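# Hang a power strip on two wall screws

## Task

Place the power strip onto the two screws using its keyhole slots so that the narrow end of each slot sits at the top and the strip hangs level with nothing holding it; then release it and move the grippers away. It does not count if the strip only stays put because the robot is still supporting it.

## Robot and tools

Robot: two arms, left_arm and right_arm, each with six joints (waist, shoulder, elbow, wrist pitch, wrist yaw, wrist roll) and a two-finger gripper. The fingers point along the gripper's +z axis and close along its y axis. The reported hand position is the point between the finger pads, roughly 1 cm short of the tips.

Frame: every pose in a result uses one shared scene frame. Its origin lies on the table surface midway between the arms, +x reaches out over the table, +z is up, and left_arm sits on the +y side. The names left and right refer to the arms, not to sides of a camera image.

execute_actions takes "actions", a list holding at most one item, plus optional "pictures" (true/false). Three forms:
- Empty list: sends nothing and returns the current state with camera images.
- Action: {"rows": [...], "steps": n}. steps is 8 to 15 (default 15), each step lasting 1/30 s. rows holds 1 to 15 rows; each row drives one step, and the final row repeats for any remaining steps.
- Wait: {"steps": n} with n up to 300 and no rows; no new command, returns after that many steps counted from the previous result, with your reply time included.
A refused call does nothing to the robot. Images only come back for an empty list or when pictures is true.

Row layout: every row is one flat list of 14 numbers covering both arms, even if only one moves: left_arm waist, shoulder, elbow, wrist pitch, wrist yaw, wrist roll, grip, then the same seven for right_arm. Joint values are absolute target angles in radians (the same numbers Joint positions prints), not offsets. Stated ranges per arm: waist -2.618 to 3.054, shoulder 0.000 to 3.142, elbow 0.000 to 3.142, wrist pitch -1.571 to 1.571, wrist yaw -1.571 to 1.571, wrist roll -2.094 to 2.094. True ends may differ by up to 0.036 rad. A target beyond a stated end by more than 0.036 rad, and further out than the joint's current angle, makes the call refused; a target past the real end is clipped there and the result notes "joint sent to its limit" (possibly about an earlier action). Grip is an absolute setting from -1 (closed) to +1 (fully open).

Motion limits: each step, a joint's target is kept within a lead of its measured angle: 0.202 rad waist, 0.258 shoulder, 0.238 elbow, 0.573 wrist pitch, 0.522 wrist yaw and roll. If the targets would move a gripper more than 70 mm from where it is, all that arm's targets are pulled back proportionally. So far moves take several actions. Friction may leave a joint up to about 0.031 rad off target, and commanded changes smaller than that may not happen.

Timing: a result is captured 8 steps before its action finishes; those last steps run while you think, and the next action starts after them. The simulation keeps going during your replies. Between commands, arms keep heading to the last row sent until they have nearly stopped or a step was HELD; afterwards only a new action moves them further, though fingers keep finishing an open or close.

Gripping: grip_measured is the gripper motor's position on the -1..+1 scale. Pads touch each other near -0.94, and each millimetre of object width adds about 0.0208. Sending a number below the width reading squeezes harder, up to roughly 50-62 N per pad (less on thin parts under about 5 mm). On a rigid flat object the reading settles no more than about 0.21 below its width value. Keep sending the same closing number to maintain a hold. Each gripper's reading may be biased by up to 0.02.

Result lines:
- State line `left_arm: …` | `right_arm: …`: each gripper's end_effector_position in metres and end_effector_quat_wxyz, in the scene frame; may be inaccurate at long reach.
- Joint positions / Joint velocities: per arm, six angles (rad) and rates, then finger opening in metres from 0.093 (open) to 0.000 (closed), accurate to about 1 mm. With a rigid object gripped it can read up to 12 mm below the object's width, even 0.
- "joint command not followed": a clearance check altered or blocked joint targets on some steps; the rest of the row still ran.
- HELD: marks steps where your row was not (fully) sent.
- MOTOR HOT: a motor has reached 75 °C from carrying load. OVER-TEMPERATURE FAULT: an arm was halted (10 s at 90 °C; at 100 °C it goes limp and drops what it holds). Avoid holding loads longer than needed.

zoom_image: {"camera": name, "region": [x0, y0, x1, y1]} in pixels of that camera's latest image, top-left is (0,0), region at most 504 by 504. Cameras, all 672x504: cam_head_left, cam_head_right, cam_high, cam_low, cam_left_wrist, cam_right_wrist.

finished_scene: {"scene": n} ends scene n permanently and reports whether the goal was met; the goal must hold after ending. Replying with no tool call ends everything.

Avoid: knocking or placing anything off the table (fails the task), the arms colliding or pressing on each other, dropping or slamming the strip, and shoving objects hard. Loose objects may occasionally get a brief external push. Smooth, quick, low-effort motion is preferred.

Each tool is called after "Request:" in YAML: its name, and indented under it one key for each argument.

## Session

Request:
execute_actions:
  actions: []

Scene clock: 0.00 s of 5050.00 s.
left_arm: end_effector_position=(+0.1637, +0.3184, +0.1558) grip_measured=+1.000 end_effector_quat_wxyz=(+0.251, +0.699, -0.623, +0.245) | right_arm: end_effector_position=(+0.0564, +0.2905, +0.3028) grip_measured=+0.994 end_effector_quat_wxyz=(+0.682, -0.478, +0.479, +0.279)
Joint positions: left_arm=[ 0.496  1.365  1.058 -1.481  0.688 -1.307  0.093] | right_arm=[ 1.425  2.111  1.638  0.567  0.421 -0.435  0.093]
Joint velocities: left_arm=[ 0.007 -0.012  0.002 -0.022  0.007  0.051  0.   ] | right_arm=[-0.017 -0.007 -0.002 -0.007 -0.066 -0.037  0.001]
Motor temperatures (°C, as the motors report them): left_arm=[25 24 25 32 21 23] | right_arm=[23 26 29 35 21 21]

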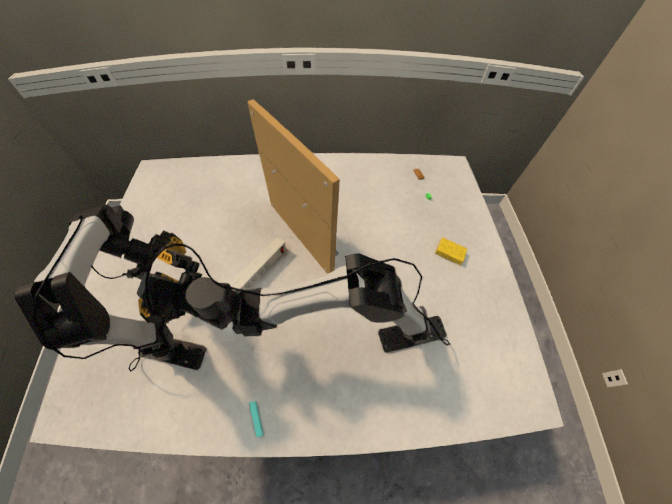

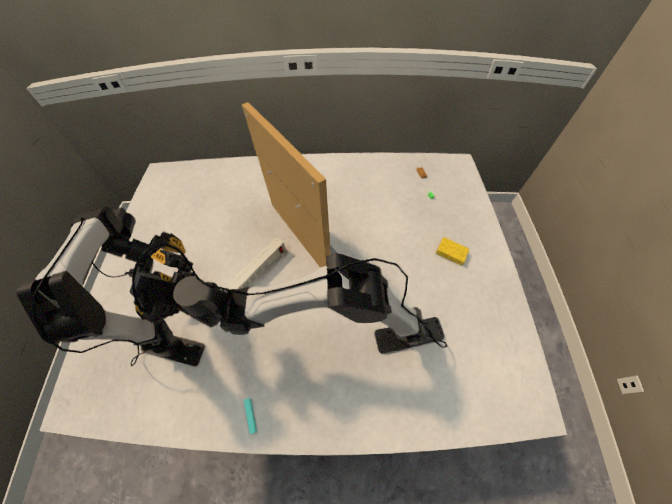

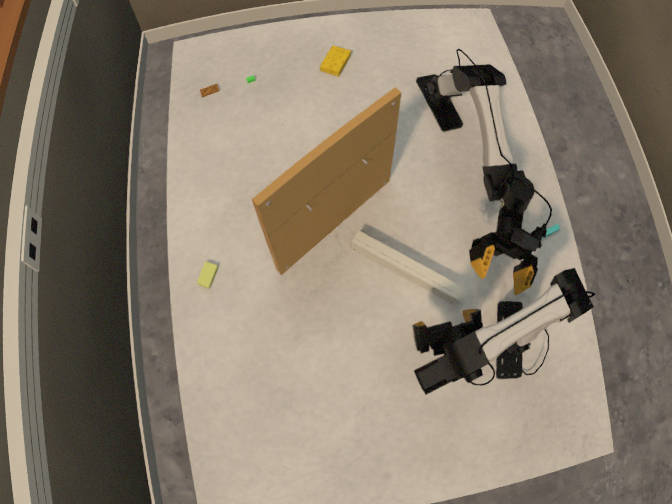

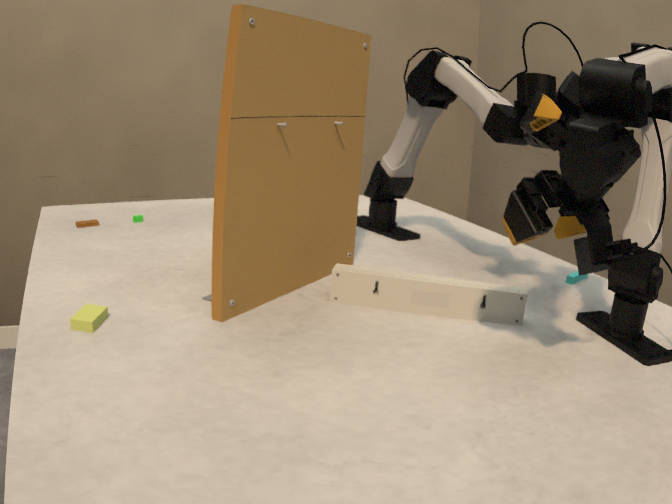

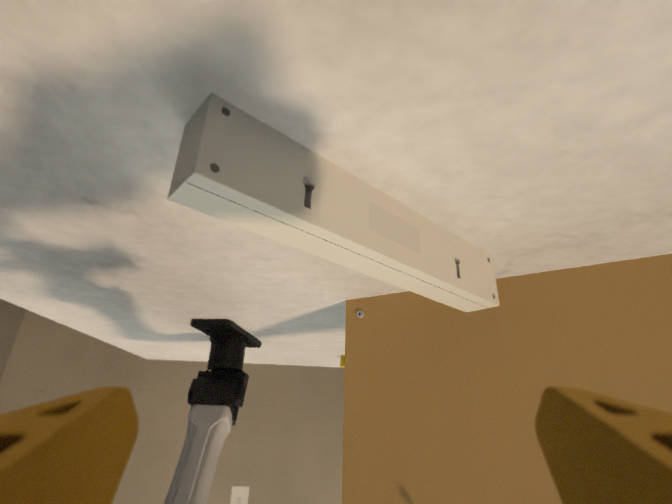

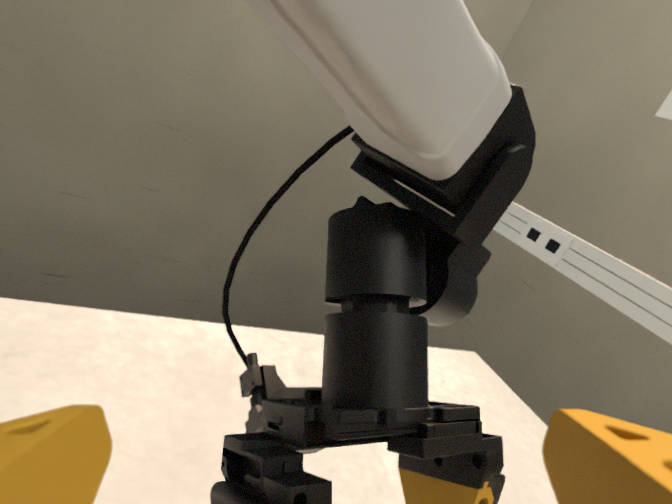

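Request:
zoom_image:
  camera: "cam_low"
  region: [320, 250, 540, 340]

Request:
zoom_image:
  camera: "cam_low"
  region: [220, 90, 380, 170]

Request:
zoom_image:
  camera: "cam_left_wrist"
  region: [160, 80, 510, 320]

Request:
zoom_image:
  camera: "cam_high"
  region: [240, 80, 500, 320]

Request:
zoom_image:
  camera: "cam_head_left"
  region: [200, 90, 380, 310]

Region (320, 250, 540, 340) of cam_low's 672x504 image, scaled by 2.291, with more detail than that image has; it fills the top 206 rows of this view, and the rest is white.

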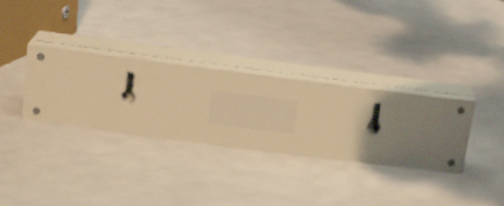

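Region (220, 90, 380, 170) of cam_low's 672x504 image, scaled by 3.150, with more detail than that image has.

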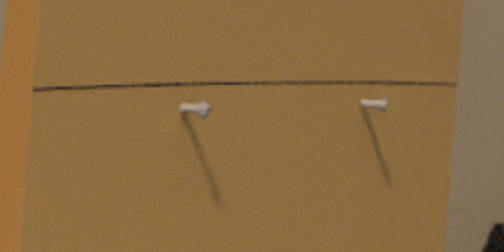

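Region (160, 80, 510, 320) of cam_left_wrist's 672x504 image, scaled by 1.440, with more detail than that image has; it fills the top 346 rows of this view, and the rest is white.

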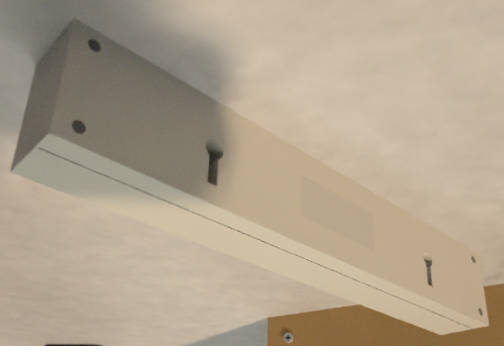

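Region (240, 80, 500, 320) of cam_high's 672x504 image, scaled by 1.938, with more detail than that image has; it fills the top 465 rows of this view, and the rest is white.

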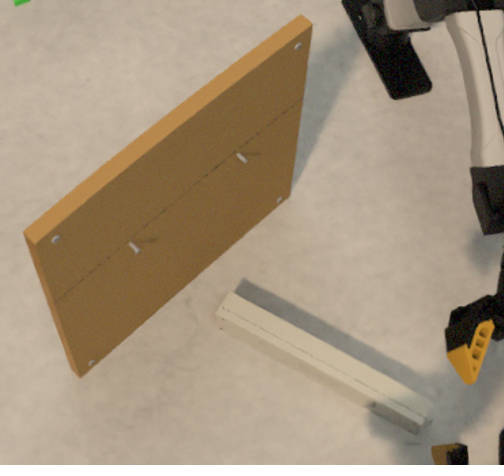

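Region (200, 90, 380, 310) of cam_head_left's 672x504 image, scaled by 2.291, with more detail than that image has; it fills the left 412 columns of this view, and the rest is white.

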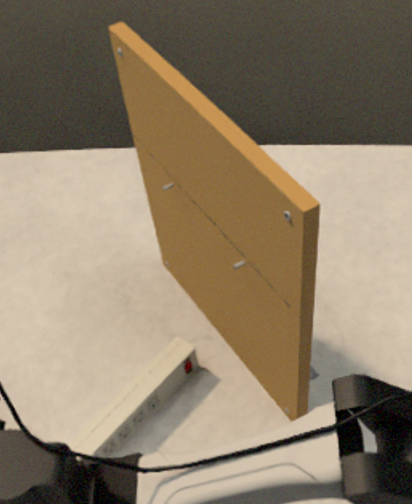

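Request:
execute_actions:
  actions:
    - {"rows":[[0.496,1.365,1.058,-1.481,0.688,-1.307,1,1.425,2.110,1.637,0.567,0.421,-0.436,1],[0.496,1.365,1.058,-1.481,0.688,-1.307,1,1.425,2.107,1.634,0.566,0.420,-0.438,1],[0.496,1.365,1.058,-1.481,0.688,-1.307,1,1.425,2.101,1.630,0.564,0.418,-0.442,1],[0.496,1.365,1.058,-1.481,0.688,-1.307,1,1.425,2.093,1.624,0.562,0.416,-0.448,1],[0.496,1.365,1.058,-1.481,0.688,-1.307,1,1.425,2.083,1.616,0.560,0.414,-0.455,1],[0.496,1.365,1.058,-1.481,0.688,-1.307,1,1.425,2.071,1.606,0.557,0.410,-0.463,1],[0.496,1.365,1.058,-1.481,0.688,-1.307,1,1.425,2.057,1.595,0.553,0.407,-0.473,1],[0.496,1.365,1.058,-1.481,0.688,-1.307,1,1.425,2.041,1.581,0.549,0.402,-0.485,1],[0.496,1.365,1.058,-1.481,0.688,-1.307,1,1.425,2.022,1.567,0.544,0.398,-0.498,1],[0.496,1.365,1.058,-1.481,0.688,-1.307,1,1.425,2.002,1.550,0.539,0.392,-0.512,1],[0.496,1.365,1.058,-1.481,0.688,-1.307,1,1.425,1.980,1.532,0.534,0.386,-0.528,1],[0.496,1.365,1.058,-1.481,0.688,-1.307,1,1.425,1.956,1.513,0.527,0.380,-0.545,1],[0.496,1.365,1.058,-1.481,0.688,-1.307,1,1.425,1.930,1.492,0.521,0.373,-0.563,1],[0.496,1.365,1.058,-1.481,0.688,-1.307,1,1.425,1.902,1.470,0.514,0.366,-0.583,1],[0.496,1.365,1.058,-1.481,0.688,-1.307,1,1.425,1.873,1.446,0.506,0.358,-0.603,1]],"steps":15}

Request:
execute_actions:
  actions:
    - {"rows":[[0.496,1.365,1.058,-1.481,0.688,-1.307,1,1.425,1.842,1.421,0.498,0.350,-0.625,1],[0.496,1.365,1.058,-1.481,0.688,-1.307,1,1.425,1.810,1.395,0.490,0.341,-0.648,1],[0.496,1.365,1.058,-1.481,0.688,-1.307,1,1.425,1.776,1.368,0.481,0.332,-0.672,1],[0.496,1.365,1.058,-1.481,0.688,-1.307,1,1.425,1.741,1.340,0.473,0.323,-0.697,1],[0.496,1.365,1.058,-1.481,0.688,-1.307,1,1.425,1.705,1.311,0.463,0.313,-0.723,1],[0.496,1.365,1.058,-1.481,0.688,-1.307,1,1.425,1.667,1.280,0.454,0.303,-0.749,1],[0.496,1.365,1.058,-1.481,0.688,-1.307,1,1.425,1.629,1.249,0.444,0.293,-0.776,1],[0.496,1.365,1.058,-1.481,0.688,-1.307,1,1.425,1.589,1.218,0.434,0.283,-0.804,1],[0.496,1.365,1.058,-1.481,0.688,-1.307,1,1.425,1.549,1.185,0.424,0.272,-0.832,1],[0.496,1.365,1.058,-1.481,0.688,-1.307,1,1.425,1.508,1.153,0.413,0.261,-0.861,1],[0.495,1.365,1.058,-1.481,0.687,-1.306,1,1.424,1.467,1.119,0.403,0.250,-0.890,1],[0.491,1.367,1.059,-1.480,0.685,-1.301,0.98,1.421,1.425,1.085,0.392,0.239,-0.920,1],[0.485,1.369,1.061,-1.478,0.680,-1.293,0.96,1.416,1.383,1.052,0.381,0.228,-0.950,1],[0.476,1.372,1.064,-1.475,0.674,-1.283,0.94,1.410,1.341,1.017,0.370,0.217,-0.980,1],[0.466,1.376,1.067,-1.472,0.667,-1.269,0.92,1.401,1.298,0.983,0.360,0.206,-1.010,1]],"steps":15}

Request:
execute_actions:
  actions:
    - {"rows":[[0.452,1.381,1.071,-1.469,0.658,-1.253,0.90,1.391,1.255,0.949,0.349,0.194,-1.040,1],[0.437,1.386,1.076,-1.464,0.647,-1.234,0.88,1.378,1.213,0.914,0.338,0.183,-1.070,1],[0.419,1.392,1.081,-1.459,0.635,-1.213,0.86,1.364,1.171,0.881,0.327,0.172,-1.100,1],[0.400,1.399,1.087,-1.454,0.621,-1.188,0.84,1.349,1.129,0.847,0.316,0.161,-1.130,1],[0.378,1.407,1.094,-1.448,0.606,-1.162,0.82,1.332,1.088,0.813,0.306,0.150,-1.159,1],[0.354,1.416,1.101,-1.441,0.590,-1.133,0.80,1.313,1.047,0.781,0.295,0.139,-1.188,1],[0.329,1.425,1.108,-1.434,0.573,-1.102,0.78,1.293,1.007,0.748,0.285,0.128,-1.216,1],[0.302,1.434,1.117,-1.426,0.554,-1.068,0.76,1.272,0.967,0.717,0.275,0.118,-1.244,1],[0.274,1.444,1.125,-1.418,0.534,-1.033,0.74,1.249,0.929,0.686,0.265,0.108,-1.271,1],[0.244,1.455,1.134,-1.410,0.514,-0.997,0.72,1.226,0.892,0.656,0.256,0.098,-1.298,1],[0.213,1.466,1.144,-1.401,0.492,-0.958,0.70,1.201,0.855,0.626,0.246,0.088,-1.323,1],[0.180,1.478,1.153,-1.392,0.470,-0.919,0.68,1.176,0.820,0.598,0.238,0.079,-1.348,1],[0.147,1.489,1.163,-1.383,0.447,-0.878,0.66,1.150,0.786,0.571,0.229,0.070,-1.372,1],[0.114,1.501,1.174,-1.373,0.423,-0.836,0.64,1.123,0.754,0.545,0.221,0.061,-1.395,1],[0.079,1.514,1.184,-1.363,0.400,-0.794,0.62,1.096,0.723,0.520,0.213,0.053,-1.417,1]],"steps":15}

Request:
execute_actions:
  actions:
    - {"rows":[[0.044,1.526,1.195,-1.353,0.376,-0.751,0.60,1.068,0.694,0.496,0.205,0.045,-1.437,1],[0.009,1.539,1.205,-1.343,0.351,-0.708,0.58,1.040,0.666,0.474,0.198,0.038,-1.457,1],[-0.026,1.551,1.216,-1.334,0.327,-0.664,0.56,1.013,0.640,0.453,0.192,0.031,-1.475,1],[-0.061,1.564,1.226,-1.324,0.302,-0.621,0.54,0.985,0.616,0.434,0.185,0.025,-1.492,1],[-0.096,1.576,1.237,-1.314,0.278,-0.578,0.52,0.957,0.594,0.416,0.180,0.019,-1.508,1],[-0.131,1.589,1.247,-1.304,0.255,-0.536,0.50,0.930,0.574,0.399,0.175,0.013,-1.522,1],[-0.164,1.601,1.258,-1.294,0.231,-0.494,0.48,0.903,0.555,0.385,0.170,0.009,-1.535,1],[-0.197,1.612,1.268,-1.285,0.208,-0.453,0.46,0.877,0.539,0.372,0.166,0.004,-1.547,1],[-0.230,1.624,1.277,-1.276,0.186,-0.414,0.44,0.852,0.525,0.360,0.162,0.001,-1.557,1],[-0.261,1.635,1.287,-1.267,0.165,-0.376,0.42,0.827,0.513,0.350,0.159,-0.003,-1.565,1],[-0.291,1.646,1.296,-1.259,0.144,-0.339,0.40,0.804,0.503,0.342,0.157,-0.005,-1.572,1],[-0.319,1.656,1.304,-1.251,0.124,-0.304,0.38,0.781,0.495,0.336,0.155,-0.007,-1.578,1],[-0.346,1.665,1.313,-1.243,0.105,-0.270,0.36,0.760,0.489,0.332,0.153,-0.009,-1.582,1],[-0.371,1.674,1.320,-1.236,0.088,-0.239,0.34,0.740,0.486,0.329,0.152,-0.010,-1.584,1],[-0.395,1.683,1.327,-1.229,0.072,-0.210,0.32,0.721,0.485,0.328,0.152,-0.010,-1.585,1]],"steps":15}

Request:
execute_actions:
  actions:
    - {"rows":[[-0.417,1.691,1.334,-1.223,0.057,-0.184,0.3,0.704,0.485,0.328,0.152,-0.010,-1.585,1],[-0.436,1.698,1.340,-1.218,0.043,-0.159,0.3,0.689,0.485,0.328,0.152,-0.010,-1.585,1],[-0.454,1.704,1.345,-1.213,0.031,-0.138,0.3,0.675,0.485,0.328,0.152,-0.010,-1.585,1],[-0.469,1.709,1.350,-1.208,0.020,-0.119,0.3,0.662,0.485,0.328,0.152,-0.010,-1.585,1],[-0.483,1.714,1.354,-1.205,0.011,-0.103,0.3,0.652,0.485,0.328,0.152,-0.010,-1.585,1],[-0.493,1.718,1.357,-1.202,0.004,-0.089,0.3,0.643,0.485,0.328,0.152,-0.010,-1.585,1],[-0.502,1.721,1.360,-1.199,-0.002,-0.079,0.3,0.637,0.485,0.328,0.152,-0.010,-1.585,1],[-0.508,1.723,1.362,-1.197,-0.007,-0.071,0.3,0.632,0.485,0.328,0.152,-0.010,-1.585,1],[-0.512,1.725,1.363,-1.196,-0.009,-0.066,0.3,0.629,0.485,0.328,0.152,-0.010,-1.585,1],[-0.513,1.725,1.363,-1.196,-0.010,-0.065,0.3,0.628,0.485,0.328,0.152,-0.010,-1.585,1]],"steps":10}

Request:
execute_actions:
  actions:
    - {"steps":16}
  pictures: true

Scene clock: 13.03 s of 5050.00 s.
left_arm: end_effector_position=(+0.1637, +0.3184, +0.1558) grip_measured=+1.000 end_effector_quat_wxyz=(+0.251, +0.699, -0.623, +0.245) | right_arm: end_effector_position=(+0.0563, +0.2887, +0.2999) grip_measured=+0.994 end_effector_quat_wxyz=(+0.681, -0.484, +0.477, +0.273)
Joint positions: left_arm=[ 0.496  1.365  1.058 -1.481  0.688 -1.307  0.093] | right_arm=[ 1.425  2.104  1.624  0.564  0.421 -0.445  0.093]
Joint velocities: left_arm=[ 0.012 -0.017 -0.017 -0.037 -0.051 -0.037  0.   ] | right_arm=[-0.002 -0.183 -0.315 -0.168 -0.037 -0.095 -0.   ]
Motor temperatures (°C, as the motors report them): left_arm=[25 24 27 32 22 23] | right_arm=[23 31 31 37 21 21]
Steps of this call (steps 1 to 90: nothing new was sent; then 9.80 s passed at rest; steps 91 to 97: the first 7 steps of this action). Readings (joint positions):
91: left_arm=[0.496 1.365 1.058 -1.481 0.688 -1.307] | right_arm=[1.425 2.111 1.638 0.567 0.421 -0.435]
92: left_arm=[0.496 1.365 1.058 -1.481 0.688 -1.307] | right_arm=[1.425 2.111 1.638 0.567 0.421 -0.435]
94: left_arm=[0.496 1.365 1.058 -1.481 0.688 -1.307] | right_arm=[1.425 2.111 1.638 0.566 0.421 -0.436]
97: the state above

Scene clock: 13.53 s of 5050.00 s.
left_arm: end_effector_position=(+0.1637, +0.3184, +0.1558) grip_measured=+1.000 end_effector_quat_wxyz=(+0.251, +0.699, -0.623, +0.245) | right_arm: end_effector_position=(+0.0463, +0.2012, +0.3531) grip_measured=+0.994 end_effector_quat_wxyz=(+0.700, -0.552, +0.397, +0.220)
Joint positions: left_arm=[ 0.496  1.365  1.058 -1.481  0.688 -1.307  0.093] | right_arm=[ 1.425  1.715  1.314  0.482  0.342 -0.67   0.093]
Joint velocities: left_arm=[-0.002  0.012 -0.002  0.022 -0.037  0.022  0.   ] | right_arm=[-0.017 -1.121 -0.867 -0.227 -0.344 -0.652  0.   ]
Motor temperatures (°C, as the motors report them): left_arm=[25 24 27 32 22 23] | right_arm=[23 31 31 37 21 21]
Steps of this call (steps 1 to 8: the last 8 steps of your previous action; steps 9 to 15: the first 7 steps of this action). Readings (joint positions):
9: left_arm=[0.496 1.365 1.058 -1.481 0.688 -1.307] | right_arm=[1.425 1.928 1.468 0.515 0.388 -0.547]
10: left_arm=[0.496 1.365 1.058 -1.481 0.688 -1.307] | right_arm=[1.425 1.896 1.445 0.510 0.381 -0.565]
12: left_arm=[0.496 1.365 1.058 -1.481 0.688 -1.307] | right_arm=[1.425 1.827 1.396 0.500 0.367 -0.604]
15: the state above

Scene clock: 14.03 s of 5050.00 s.
left_arm: end_effector_position=(+0.1597, +0.3044, +0.1468) grip_measured=+0.791 end_effector_quat_wxyz=(+0.243, +0.630, -0.704, +0.218) | right_arm: end_effector_position=(+0.0601, +0.0476, +0.3544) grip_measured=+0.994 end_effector_quat_wxyz=(+0.724, -0.637, +0.250, +0.089)
Joint positions: left_arm=[ 0.382  1.394  1.067 -1.468  0.631 -1.201  0.083] | right_arm=[ 1.333  1.092  0.817  0.339  0.185 -1.085  0.093]
Joint velocities: left_arm=[-0.647  0.286  0.173  0.139 -0.344  0.637 -0.02 ] | right_arm=[-0.559 -1.189 -0.96  -0.315 -0.3   -0.857  0.001]
Motor temperatures (°C, as the motors report them): left_arm=[25 24 27 32 22 23] | right_arm=[23 31 31 38 21 21]
Steps of this call (steps 1 to 8: the last 8 steps of your previous action; steps 9 to 15: the first 7 steps of this action). Readings (joint positions):
9: left_arm=[0.484 1.365 1.058 -1.481 0.681 -1.291] | right_arm=[1.417 1.346 1.020 0.402 0.251 -0.910]
10: left_arm=[0.473 1.365 1.058 -1.479 0.676 -1.282] | right_arm=[1.409 1.303 0.986 0.391 0.239 -0.939]
12: left_arm=[0.443 1.370 1.058 -1.476 0.663 -1.257] | right_arm=[1.385 1.218 0.918 0.370 0.217 -0.998]
15: the state above

Scene clock: 14.53 s of 5050.00 s.
left_arm: end_effector_position=(+0.1810, +0.2467, +0.1173) grip_measured=+0.491 end_effector_quat_wxyz=(-0.133, -0.199, +0.964, -0.120) | right_arm: end_effector_position=(+0.1387, -0.0742, +0.2812) grip_measured=+0.994 end_effector_quat_wxyz=(+0.699, -0.670, +0.212, -0.133)
Joint positions: left_arm=[-0.095  1.57   1.214 -1.341  0.338 -0.676  0.069] | right_arm=[ 0.956  0.607  0.423  0.198  0.051 -1.453  0.093]
Joint velocities: left_arm=[-0.989  0.369  0.315  0.315 -0.74   1.165 -0.02 ] | right_arm=[-0.803 -0.593 -0.486 -0.256 -0.212 -0.535 -0.   ]
Motor temperatures (°C, as the motors report them): left_arm=[25 24 27 31 22 23] | right_arm=[23 31 31 38 21 21]
Steps of this call (steps 1 to 8: the last 8 steps of your previous action; steps 9 to 15: the first 7 steps of this action). Readings (joint positions):
9: left_arm=[0.115 1.493 1.151 -1.400 0.474 -0.919] | right_arm=[1.122 0.762 0.550 0.247 0.097 -1.328]
10: left_arm=[0.080 1.505 1.161 -1.390 0.452 -0.880] | right_arm=[1.094 0.732 0.525 0.238 0.088 -1.351]
12: left_arm=[0.010 1.531 1.182 -1.371 0.407 -0.799] | right_arm=[1.039 0.677 0.480 0.221 0.072 -1.395]
15: the state above

Scene clock: 14.87 s of 5050.00 s.
left_arm: end_effector_position=(+0.1908, +0.1938, +0.1019) grip_measured=+0.304 end_effector_quat_wxyz=(-0.053, +0.142, +0.987, -0.047) | right_arm: end_effector_position=(+0.1817, -0.1191, +0.2568) grip_measured=+0.994 end_effector_quat_wxyz=(+0.663, -0.669, +0.243, -0.233)
Joint positions: left_arm=[-0.391  1.675  1.302 -1.253  0.129 -0.298  0.06 ] | right_arm=[ 0.725  0.506  0.339  0.155  0.011 -1.559  0.093]
Joint velocities: left_arm=[-0.608  0.247  0.193  0.227 -0.52   0.886 -0.006] | right_arm=[-0.501 -0.022 -0.022 -0.022 -0.11  -0.183  0.   ]
Motor temperatures (°C, as the motors report them): left_arm=[25 24 27 31 22 23] | right_arm=[23 31 31 38 21 21]
Steps of this call (steps 1 to 8: the last 8 steps of your previous action; steps 9 to 10: the first 2 steps of this action). Readings (joint positions):
9: left_arm=[-0.368 1.667 1.295 -1.260 0.147 -0.330] | right_arm=[0.743 0.508 0.340 0.156 0.013 -1.555]
10: the state above

Scene clock: 15.40 s of 5050.00 s.
left_arm: end_effector_position=(+0.1978, +0.1728, +0.0973) grip_measured=+0.302 end_effector_quat_wxyz=(-0.009, +0.305, +0.952, -0.000) | right_arm: end_effector_position=(+0.1992, -0.1347, +0.2566) grip_measured=+0.994 end_effector_quat_wxyz=(+0.651, -0.661, +0.264, -0.264)
Joint positions: left_arm=[-0.504  1.714  1.335 -1.208  0.007 -0.079  0.06 ] | right_arm=[ 0.638  0.506  0.339  0.153  0.004 -1.577  0.093]
Joint velocities: left_arm=[ 0.002 -0.012 -0.007  0.081 -0.081  0.051 -0.   ] | right_arm=[ 0.002 -0.002 -0.002  0.007  0.051 -0.066  0.001]
Motor temperatures (°C, as the motors report them): left_arm=[25 24 27 31 22 23] | right_arm=[23 31 31 38 21 21]
Kept back: nothing.
Steps of this call (steps 1 to 8: the last 8 steps of your previous action; steps 9 to 16: the robot went on to your last target). Readings (joint positions):
1: left_arm=[-0.412 1.683 1.308 -1.246 0.113 -0.268] | right_arm=[0.709 0.506 0.339 0.154 0.010 -1.563]
2: left_arm=[-0.431 1.690 1.313 -1.240 0.097 -0.240] | right_arm=[0.694 0.506 0.339 0.154 0.009 -1.566]
4: left_arm=[-0.463 1.701 1.323 -1.229 0.071 -0.191] | right_arm=[0.669 0.506 0.339 0.154 0.007 -1.570]
8: left_arm=[-0.499 1.713 1.333 -1.214 0.034 -0.122] | right_arm=[0.641 0.506 0.339 0.154 0.006 -1.574]
16: the state above

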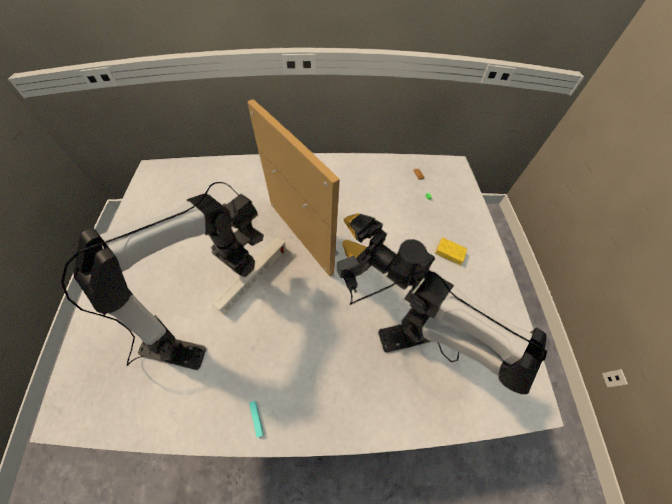

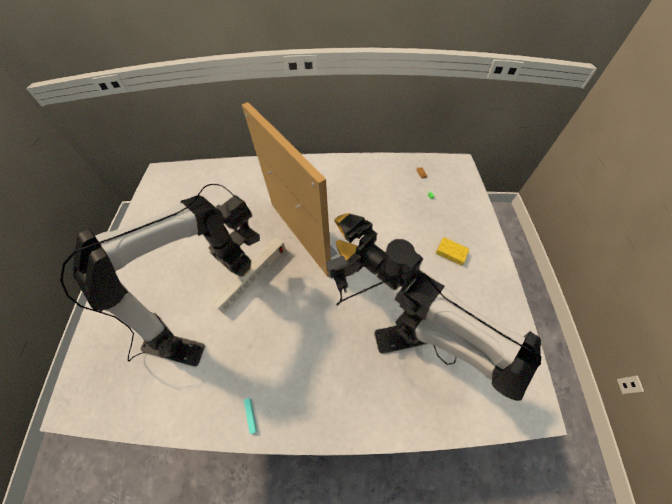

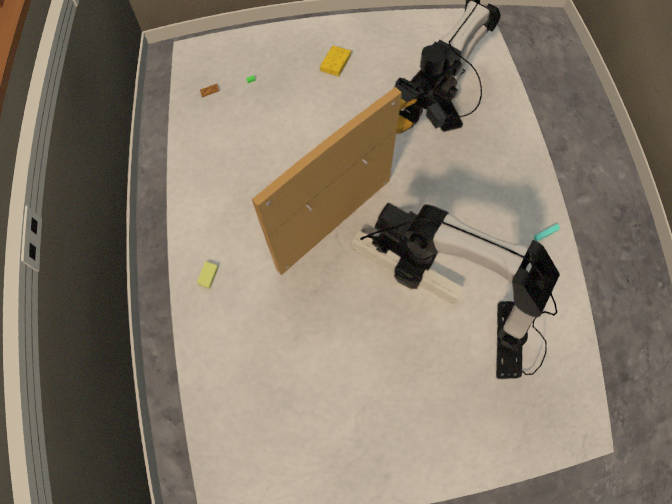

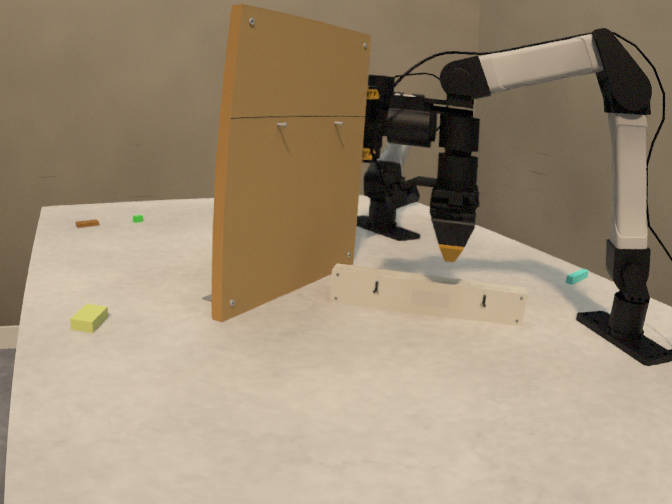

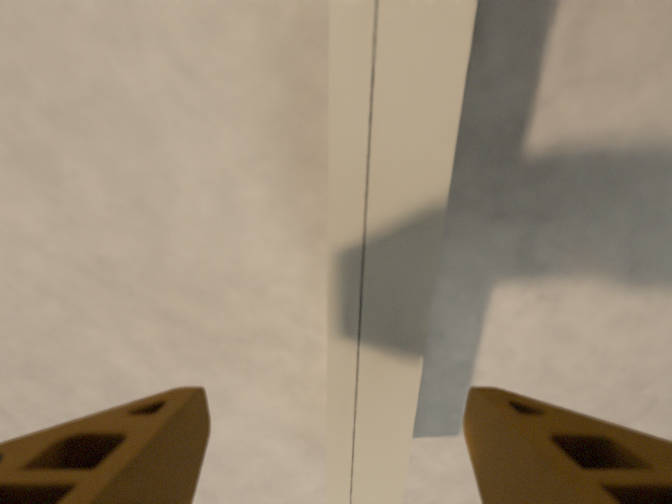

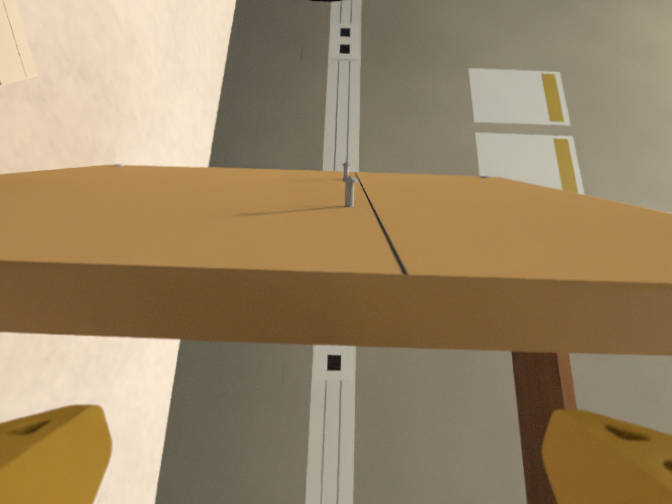

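Request:
zoom_image:
  camera: "cam_low"
  region: [320, 200, 540, 340]

Request:
zoom_image:
  camera: "cam_right_wrist"
  region: [300, 150, 420, 230]

Request:
zoom_image:
  camera: "cam_head_left"
  region: [200, 190, 310, 320]

Region (320, 200, 540, 340) of cam_low's 672x504 image, scaled by 2.291, with more detail than that image has; it fills the top 321 rows of this view, and the rest is white.

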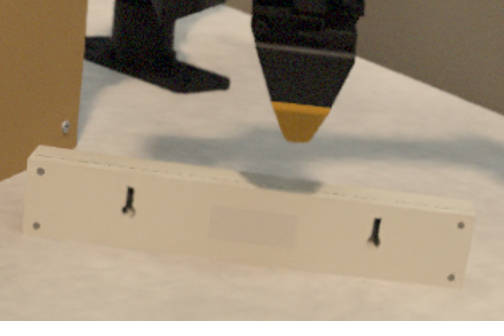

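Region (300, 150, 420, 230) of cam_right_wrist's 672x504 image, scaled by 4.200, with more detail than that image has.

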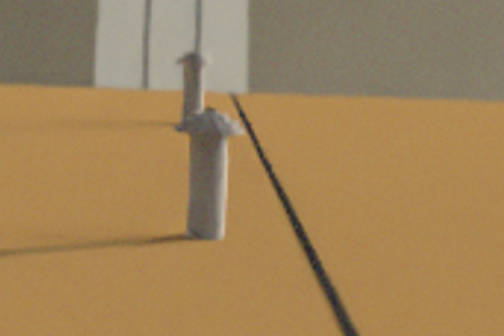

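Region (200, 190, 310, 320) of cam_head_left's 672x504 image, scaled by 3.877, with more detail than that image has; it fills the left 426 columns of this view, and the rest is white.

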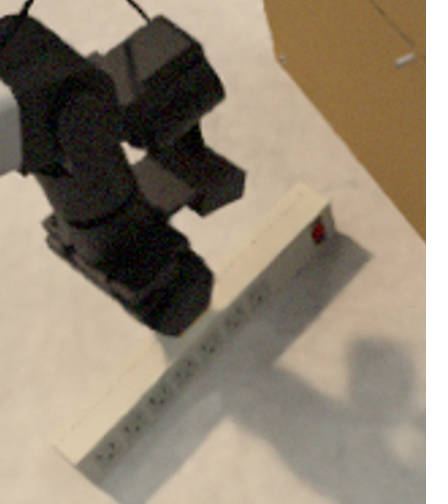

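Request:
execute_actions:
  actions:
    - {"rows":[[-0.514,1.727,1.360,-1.194,-0.010,-0.069,0.3,0.626,0.485,0.328,0.152,-0.010,-1.585,1],[-0.516,1.731,1.357,-1.189,-0.010,-0.074,0.3,0.623,0.485,0.328,0.152,-0.010,-1.585,1],[-0.519,1.737,1.354,-1.182,-0.010,-0.079,0.3,0.619,0.485,0.328,0.152,-0.010,-1.585,1],[-0.523,1.744,1.351,-1.174,-0.010,-0.084,0.3,0.614,0.485,0.328,0.152,-0.010,-1.585,1],[-0.528,1.752,1.348,-1.164,-0.010,-0.089,0.3,0.609,0.485,0.328,0.152,-0.010,-1.585,1],[-0.533,1.761,1.345,-1.154,-0.010,-0.094,0.3,0.603,0.485,0.328,0.152,-0.010,-1.585,1],[-0.538,1.770,1.342,-1.143,-0.010,-0.098,0.3,0.597,0.485,0.328,0.152,-0.010,-1.585,1],[-0.542,1.779,1.339,-1.132,-0.010,-0.102,0.3,0.591,0.485,0.328,0.152,-0.010,-1.585,1],[-0.546,1.788,1.336,-1.122,-0.010,-0.105,0.3,0.586,0.485,0.328,0.152,-0.010,-1.585,1],[-0.549,1.796,1.333,-1.112,-0.010,-0.108,0.3,0.581,0.485,0.328,0.152,-0.010,-1.585,1],[-0.551,1.803,1.330,-1.103,-0.010,-0.110,0.3,0.577,0.485,0.328,0.152,-0.010,-1.585,1],[-0.551,1.809,1.327,-1.095,-0.010,-0.111,0.3,0.574,0.485,0.328,0.152,-0.010,-1.585,1],[-0.551,1.814,1.324,-1.088,-0.010,-0.111,0.3,0.571,0.485,0.328,0.152,-0.010,-1.585,1],[-0.551,1.818,1.321,-1.081,-0.010,-0.111,0.3,0.570,0.485,0.328,0.152,-0.010,-1.585,1],[-0.551,1.822,1.318,-1.074,-0.010,-0.111,0.3,0.569,0.485,0.328,0.152,-0.010,-1.585,1]],"steps":15}

Request:
execute_actions:
  actions:
    - {"rows":[[-0.551,1.825,1.314,-1.066,-0.010,-0.111,0.3,0.569,0.485,0.328,0.152,-0.010,-1.585,1],[-0.551,1.828,1.309,-1.057,-0.010,-0.111,0.3,0.569,0.485,0.328,0.152,-0.010,-1.585,1],[-0.551,1.831,1.303,-1.047,-0.010,-0.111,0.3,0.569,0.485,0.328,0.152,-0.010,-1.585,1],[-0.551,1.834,1.296,-1.037,-0.010,-0.111,0.3,0.569,0.485,0.328,0.152,-0.010,-1.585,1],[-0.551,1.838,1.289,-1.026,-0.010,-0.111,0.3,0.569,0.485,0.328,0.152,-0.010,-1.585,1],[-0.551,1.842,1.281,-1.015,-0.010,-0.111,0.3,0.569,0.485,0.328,0.152,-0.010,-1.585,1],[-0.551,1.846,1.273,-1.004,-0.010,-0.111,0.3,0.569,0.485,0.328,0.152,-0.010,-1.585,1],[-0.551,1.849,1.266,-0.994,-0.010,-0.111,0.3,0.569,0.485,0.328,0.152,-0.010,-1.585,1],[-0.551,1.852,1.259,-0.985,-0.010,-0.111,0.3,0.569,0.485,0.328,0.152,-0.010,-1.585,1],[-0.551,1.855,1.253,-0.978,-0.010,-0.111,0.3,0.569,0.485,0.328,0.152,-0.010,-1.585,1],[-0.551,1.857,1.248,-0.972,-0.010,-0.111,0.3,0.569,0.485,0.328,0.152,-0.010,-1.585,1],[-0.551,1.859,1.244,-0.968,-0.010,-0.111,0.3,0.569,0.485,0.328,0.152,-0.010,-1.585,1],[-0.551,1.861,1.241,-0.965,-0.010,-0.111,0.3,0.569,0.485,0.328,0.152,-0.010,-1.585,1],[-0.551,1.862,1.239,-0.964,-0.010,-0.111,0.3,0.569,0.485,0.328,0.152,-0.010,-1.585,1],[-0.551,1.862,1.238,-0.964,-0.010,-0.111,0.3,0.569,0.485,0.328,0.152,-0.010,-1.585,1]],"steps":15}

Request:
execute_actions:
  actions:
    - {"steps":14}
  pictures: true

Scene clock: 22.43 s of 5050.00 s.
left_arm: end_effector_position=(+0.2000, +0.1682, +0.0906) grip_measured=+0.302 end_effector_quat_wxyz=(-0.009, +0.310, +0.951, +0.004) | right_arm: end_effector_position=(+0.2033, -0.1387, +0.2566) grip_measured=+0.994 end_effector_quat_wxyz=(+0.648, -0.659, +0.270, -0.271)
Joint positions: left_arm=[-0.515  1.738  1.335 -1.186  0.    -0.08   0.06 ] | right_arm=[ 0.616  0.506  0.339  0.153  0.002 -1.577  0.093]
Joint velocities: left_arm=[-0.159  0.252 -0.012  0.256 -0.037 -0.125  0.001] | right_arm=[-0.178 -0.012 -0.002 -0.051 -0.022 -0.007 -0.001]
Motor temperatures (°C, as the motors report them): left_arm=[25 25 28 31 21 23] | right_arm=[23 30 31 38 21 21]
Steps of this call (steps 1 to 30: the robot went on to your last target; steps 31 to 90: nothing new was sent; then 3.80 s passed at rest; steps 91 to 97: the first 7 steps of this action). Readings (joint positions):
91: left_arm=[-0.504 1.714 1.335 -1.207 0.002 -0.071] | right_arm=[0.638 0.506 0.339 0.153 0.003 -1.577]
92: left_arm=[-0.504 1.714 1.335 -1.206 0.002 -0.071] | right_arm=[0.637 0.506 0.339 0.153 0.002 -1.577]
94: left_arm=[-0.504 1.718 1.335 -1.202 0.001 -0.072] | right_arm=[0.631 0.506 0.339 0.153 0.002 -1.577]
97: the state above

Scene clock: 22.93 s of 5050.00 s.
left_arm: end_effector_position=(+0.2102, +0.1481, +0.0578) grip_measured=+0.302 end_effector_quat_wxyz=(+0.001, +0.311, +0.951, -0.000) | right_arm: end_effector_position=(+0.2107, -0.1464, +0.2566) grip_measured=+0.994 end_effector_quat_wxyz=(+0.643, -0.653, +0.283, -0.283)
Joint positions: left_arm=[-0.54   1.824  1.308 -1.053  0.    -0.104  0.06 ] | right_arm=[ 0.578  0.506  0.339  0.153  0.002 -1.577  0.093]
Joint velocities: left_arm=[-0.002  0.095 -0.237  0.33  -0.037 -0.022 -0.001] | right_arm=[-0.002  0.002 -0.002 -0.037  0.007 -0.007 -0.001]
Motor temperatures (°C, as the motors report them): left_arm=[25 25 28 31 21 23] | right_arm=[23 30 32 39 21 21]
Steps of this call (steps 1 to 8: the last 8 steps of your previous action; steps 9 to 15: the first 7 steps of this action). Readings (joint positions):
9: left_arm=[-0.540 1.813 1.335 -1.110 0.000 -0.101] | right_arm=[0.579 0.506 0.339 0.153 0.002 -1.577]
10: left_arm=[-0.540 1.816 1.335 -1.102 0.000 -0.101] | right_arm=[0.578 0.506 0.339 0.153 0.002 -1.577]
12: left_arm=[-0.540 1.819 1.328 -1.082 0.000 -0.103] | right_arm=[0.578 0.506 0.339 0.153 0.002 -1.577]
15: the state above

Scene clock: 23.40 s of 5050.00 s.
left_arm: end_effector_position=(+0.2088, +0.1494, +0.0351) grip_measured=+0.302 end_effector_quat_wxyz=(-0.005, +0.310, +0.951, +0.002) | right_arm: end_effector_position=(+0.2107, -0.1464, +0.2566) grip_measured=+0.994 end_effector_quat_wxyz=(+0.643, -0.653, +0.283, -0.283)
Joint positions: left_arm=[-0.54   1.856  1.254 -0.98   0.    -0.105  0.06 ] | right_arm=[ 0.578  0.506  0.339  0.153  0.002 -1.577  0.093]
Joint velocities: left_arm=[-0.027 -0.002  0.007 -0.007  0.022  0.007  0.002] | right_arm=[-0.012  0.012  0.022  0.007 -0.037  0.007  0.   ]
Motor temperatures (°C, as the motors report them): left_arm=[25 25 28 31 21 23] | right_arm=[23 30 32 39 21 21]
Kept back: nothing.
Steps of this call (steps 1 to 8: the last 8 steps of your previous action; steps 9 to 14: the robot went on to your last target). Readings (joint positions):
1: left_arm=[-0.540 1.828 1.300 -1.043 0.000 -0.104] | right_arm=[0.578 0.506 0.339 0.153 0.002 -1.577]
2: left_arm=[-0.540 1.833 1.292 -1.034 0.000 -0.105] | right_arm=[0.578 0.506 0.339 0.153 0.002 -1.577]
4: left_arm=[-0.540 1.842 1.276 -1.017 0.000 -0.105] | right_arm=[0.578 0.506 0.339 0.153 0.002 -1.577]
8: left_arm=[-0.540 1.854 1.257 -0.995 0.000 -0.105] | right_arm=[0.578 0.506 0.339 0.153 0.002 -1.577]
14: the state above

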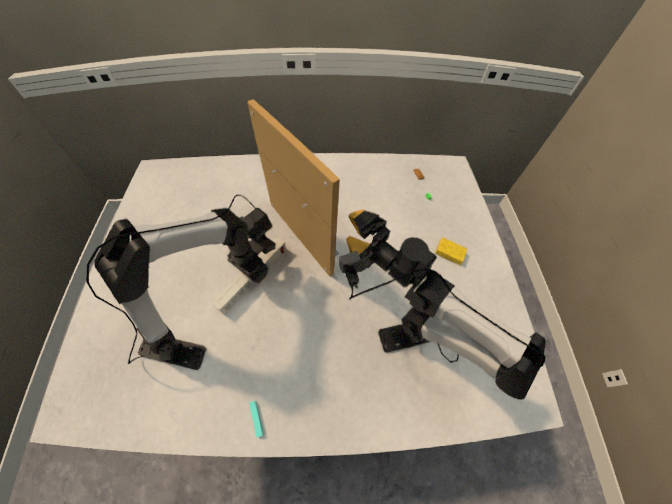

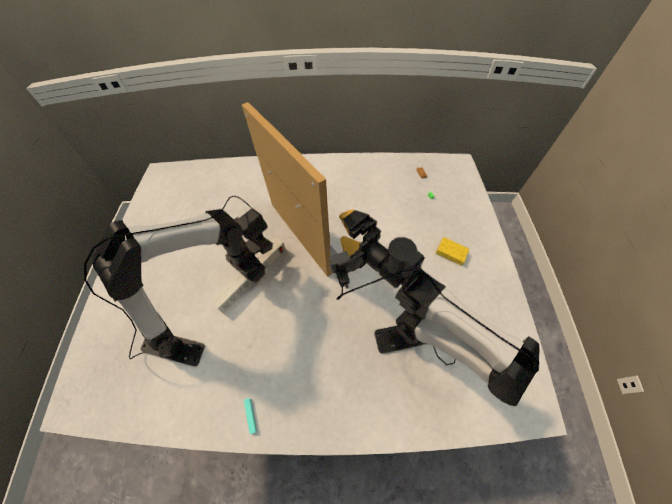

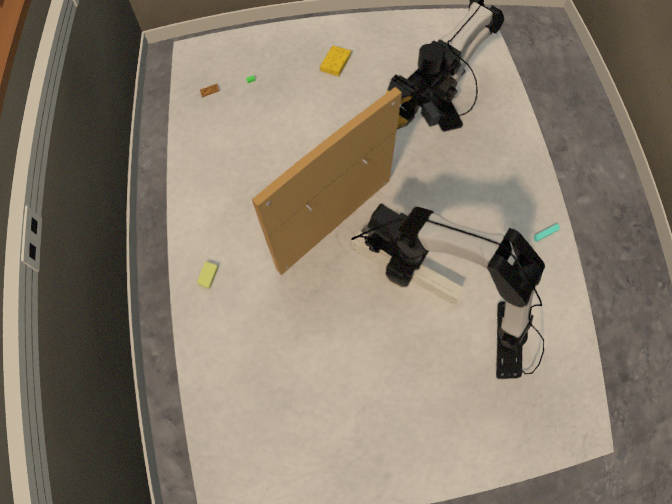

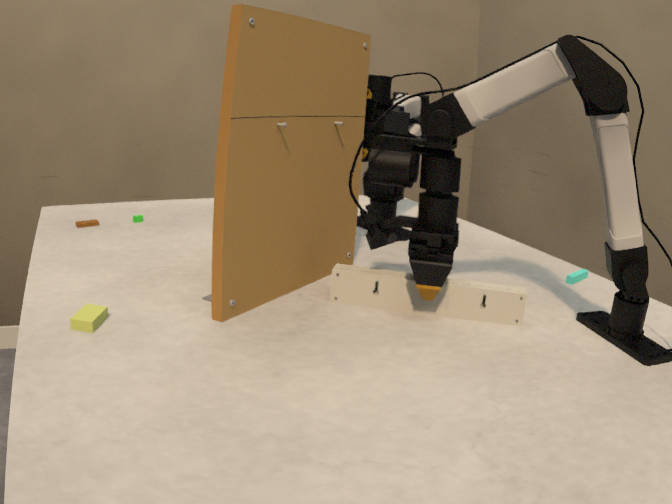

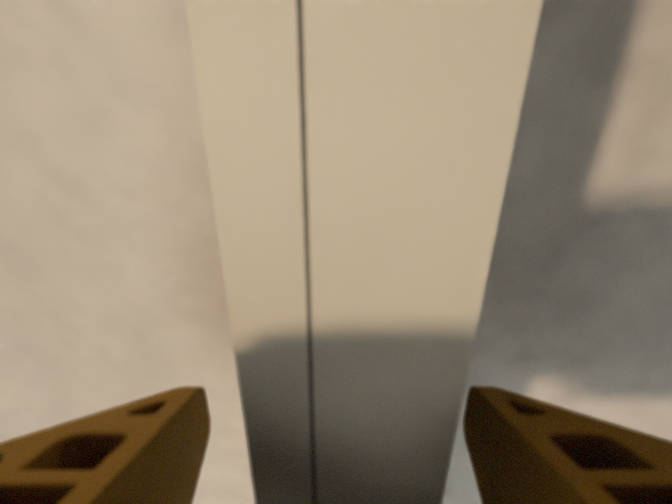

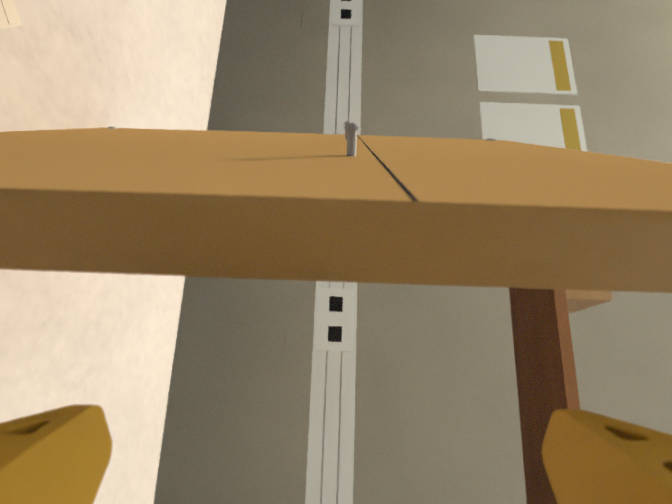

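Request:
execute_actions:
  actions:
    - {"rows":[[-0.553,1.862,1.238,-0.964,-0.005,-0.111,0.24,0.569,0.485,0.328,0.152,-0.010,-1.585,1],[-0.555,1.862,1.238,-0.964,0.0,-0.113,0.17,0.569,0.485,0.328,0.152,-0.010,-1.585,1],[-0.557,1.862,1.240,-0.964,0.0,-0.115,0.10,0.569,0.485,0.328,0.152,-0.010,-1.585,1],[-0.558,1.860,1.242,-0.964,0.0,-0.116,0.03,0.569,0.485,0.328,0.152,-0.010,-1.585,1],[-0.558,1.858,1.244,-0.964,0.0,-0.116,-0.04,0.569,0.485,0.328,0.152,-0.010,-1.585,1],[-0.558,1.858,1.246,-0.964,0.0,-0.116,-0.10,0.569,0.485,0.328,0.152,-0.010,-1.585,1],[-0.558,1.858,1.248,-0.964,0.0,-0.116,-0.15,0.569,0.485,0.328,0.152,-0.010,-1.585,1],[-0.558,1.858,1.250,-0.964,0.0,-0.116,-0.19,0.569,0.485,0.328,0.152,-0.010,-1.585,1],[-0.558,1.858,1.252,-0.964,0.0,-0.116,-0.23,0.569,0.485,0.328,0.152,-0.010,-1.585,1],[-0.558,1.858,1.254,-0.964,0.0,-0.116,-0.27,0.569,0.485,0.328,0.152,-0.010,-1.585,1],[-0.558,1.858,1.254,-0.964,0.0,-0.116,-0.31,0.569,0.485,0.328,0.152,-0.010,-1.585,1],[-0.556,1.858,1.254,-0.966,0.0,-0.114,-0.36,0.569,0.485,0.328,0.152,-0.010,-1.585,1],[-0.554,1.858,1.254,-0.968,0.0,-0.112,-0.42,0.569,0.485,0.328,0.152,-0.010,-1.585,1],[-0.552,1.858,1.254,-0.970,0.0,-0.110,-0.48,0.569,0.485,0.328,0.152,-0.010,-1.585,1],[-0.550,1.858,1.254,-0.972,0.0,-0.110,-0.54,0.569,0.485,0.328,0.152,-0.010,-1.585,1]],"steps":15}

Request:
execute_actions:
  actions:
    - {"steps":14}

Scene clock: 24.50 s of 5050.00 s.
left_arm: end_effector_position=(+0.2088, +0.1475, +0.0351) grip_measured=-0.122 end_effector_quat_wxyz=(-0.003, +0.311, +0.951, +0.001) | right_arm: end_effector_position=(+0.2107, -0.1464, +0.2566) grip_measured=+0.994 end_effector_quat_wxyz=(+0.643, -0.653, +0.283, -0.283)
Joint positions: left_arm=[-0.545  1.856  1.254 -0.975  0.    -0.108  0.039] | right_arm=[ 0.578  0.506  0.339  0.153  0.002 -1.577  0.093]
Joint velocities: left_arm=[-0.046 -0.007 -0.002 -0.037 -0.007 -0.007 -0.055] | right_arm=[-0.027 -0.012  0.017  0.022 -0.081 -0.007 -0.   ]
Motor temperatures (°C, as the motors report them): left_arm=[25 25 28 31 21 23] | right_arm=[23 30 32 39 21 21]
Steps of this call (steps 1 to 26: the robot went on to your last target; steps 27 to 33: the first 7 steps of this action). Readings (joint positions):
27: left_arm=[-0.540 1.856 1.254 -0.975 0.000 -0.105] | right_arm=[0.578 0.506 0.339 0.153 0.002 -1.577]
28: left_arm=[-0.540 1.856 1.254 -0.975 0.000 -0.106] | right_arm=[0.578 0.506 0.339 0.153 0.002 -1.577]
30: left_arm=[-0.541 1.856 1.254 -0.975 0.000 -0.107] | right_arm=[0.578 0.506 0.339 0.153 0.002 -1.577]
33: the state above

Scene clock: 24.97 s of 5050.00 s.
left_arm: end_effector_position=(+0.2085, +0.1471, +0.0351) grip_measured=-0.391 end_effector_quat_wxyz=(-0.003, +0.311, +0.950, +0.001) | right_arm: end_effector_position=(+0.2107, -0.1464, +0.2566) grip_measured=+0.994 end_effector_quat_wxyz=(+0.643, -0.653, +0.283, -0.283)
Joint positions: left_arm=[-0.546  1.856  1.254 -0.975  0.    -0.109  0.026] | right_arm=[ 0.578  0.506  0.339  0.153  0.002 -1.577  0.093]
Joint velocities: left_arm=[ 0.007 -0.012  0.002 -0.037 -0.037 -0.066 -0.   ] | right_arm=[ 0.002 -0.027 -0.002 -0.007 -0.022  0.022 -0.   ]
Motor temperatures (°C, as the motors report them): left_arm=[25 25 28 31 21 23] | right_arm=[23 30 32 39 21 21]
Kept back: nothing.
Steps of this call (steps 1 to 8: the last 8 steps of your previous action; steps 9 to 14: the robot went on to your last target). Readings (joint positions):
1: left_arm=[-0.545 1.856 1.254 -0.975 0.000 -0.109] | right_arm=[0.578 0.506 0.339 0.153 0.002 -1.577]
2: left_arm=[-0.546 1.856 1.254 -0.975 0.000 -0.109] | right_arm=[0.578 0.506 0.339 0.153 0.002 -1.577]
4: left_arm=[-0.546 1.856 1.254 -0.975 0.000 -0.109] | right_arm=[0.578 0.506 0.339 0.153 0.002 -1.577]
8: left_arm=[-0.546 1.856 1.254 -0.975 0.000 -0.109] | right_arm=[0.578 0.506 0.339 0.153 0.002 -1.577]
14: the state above


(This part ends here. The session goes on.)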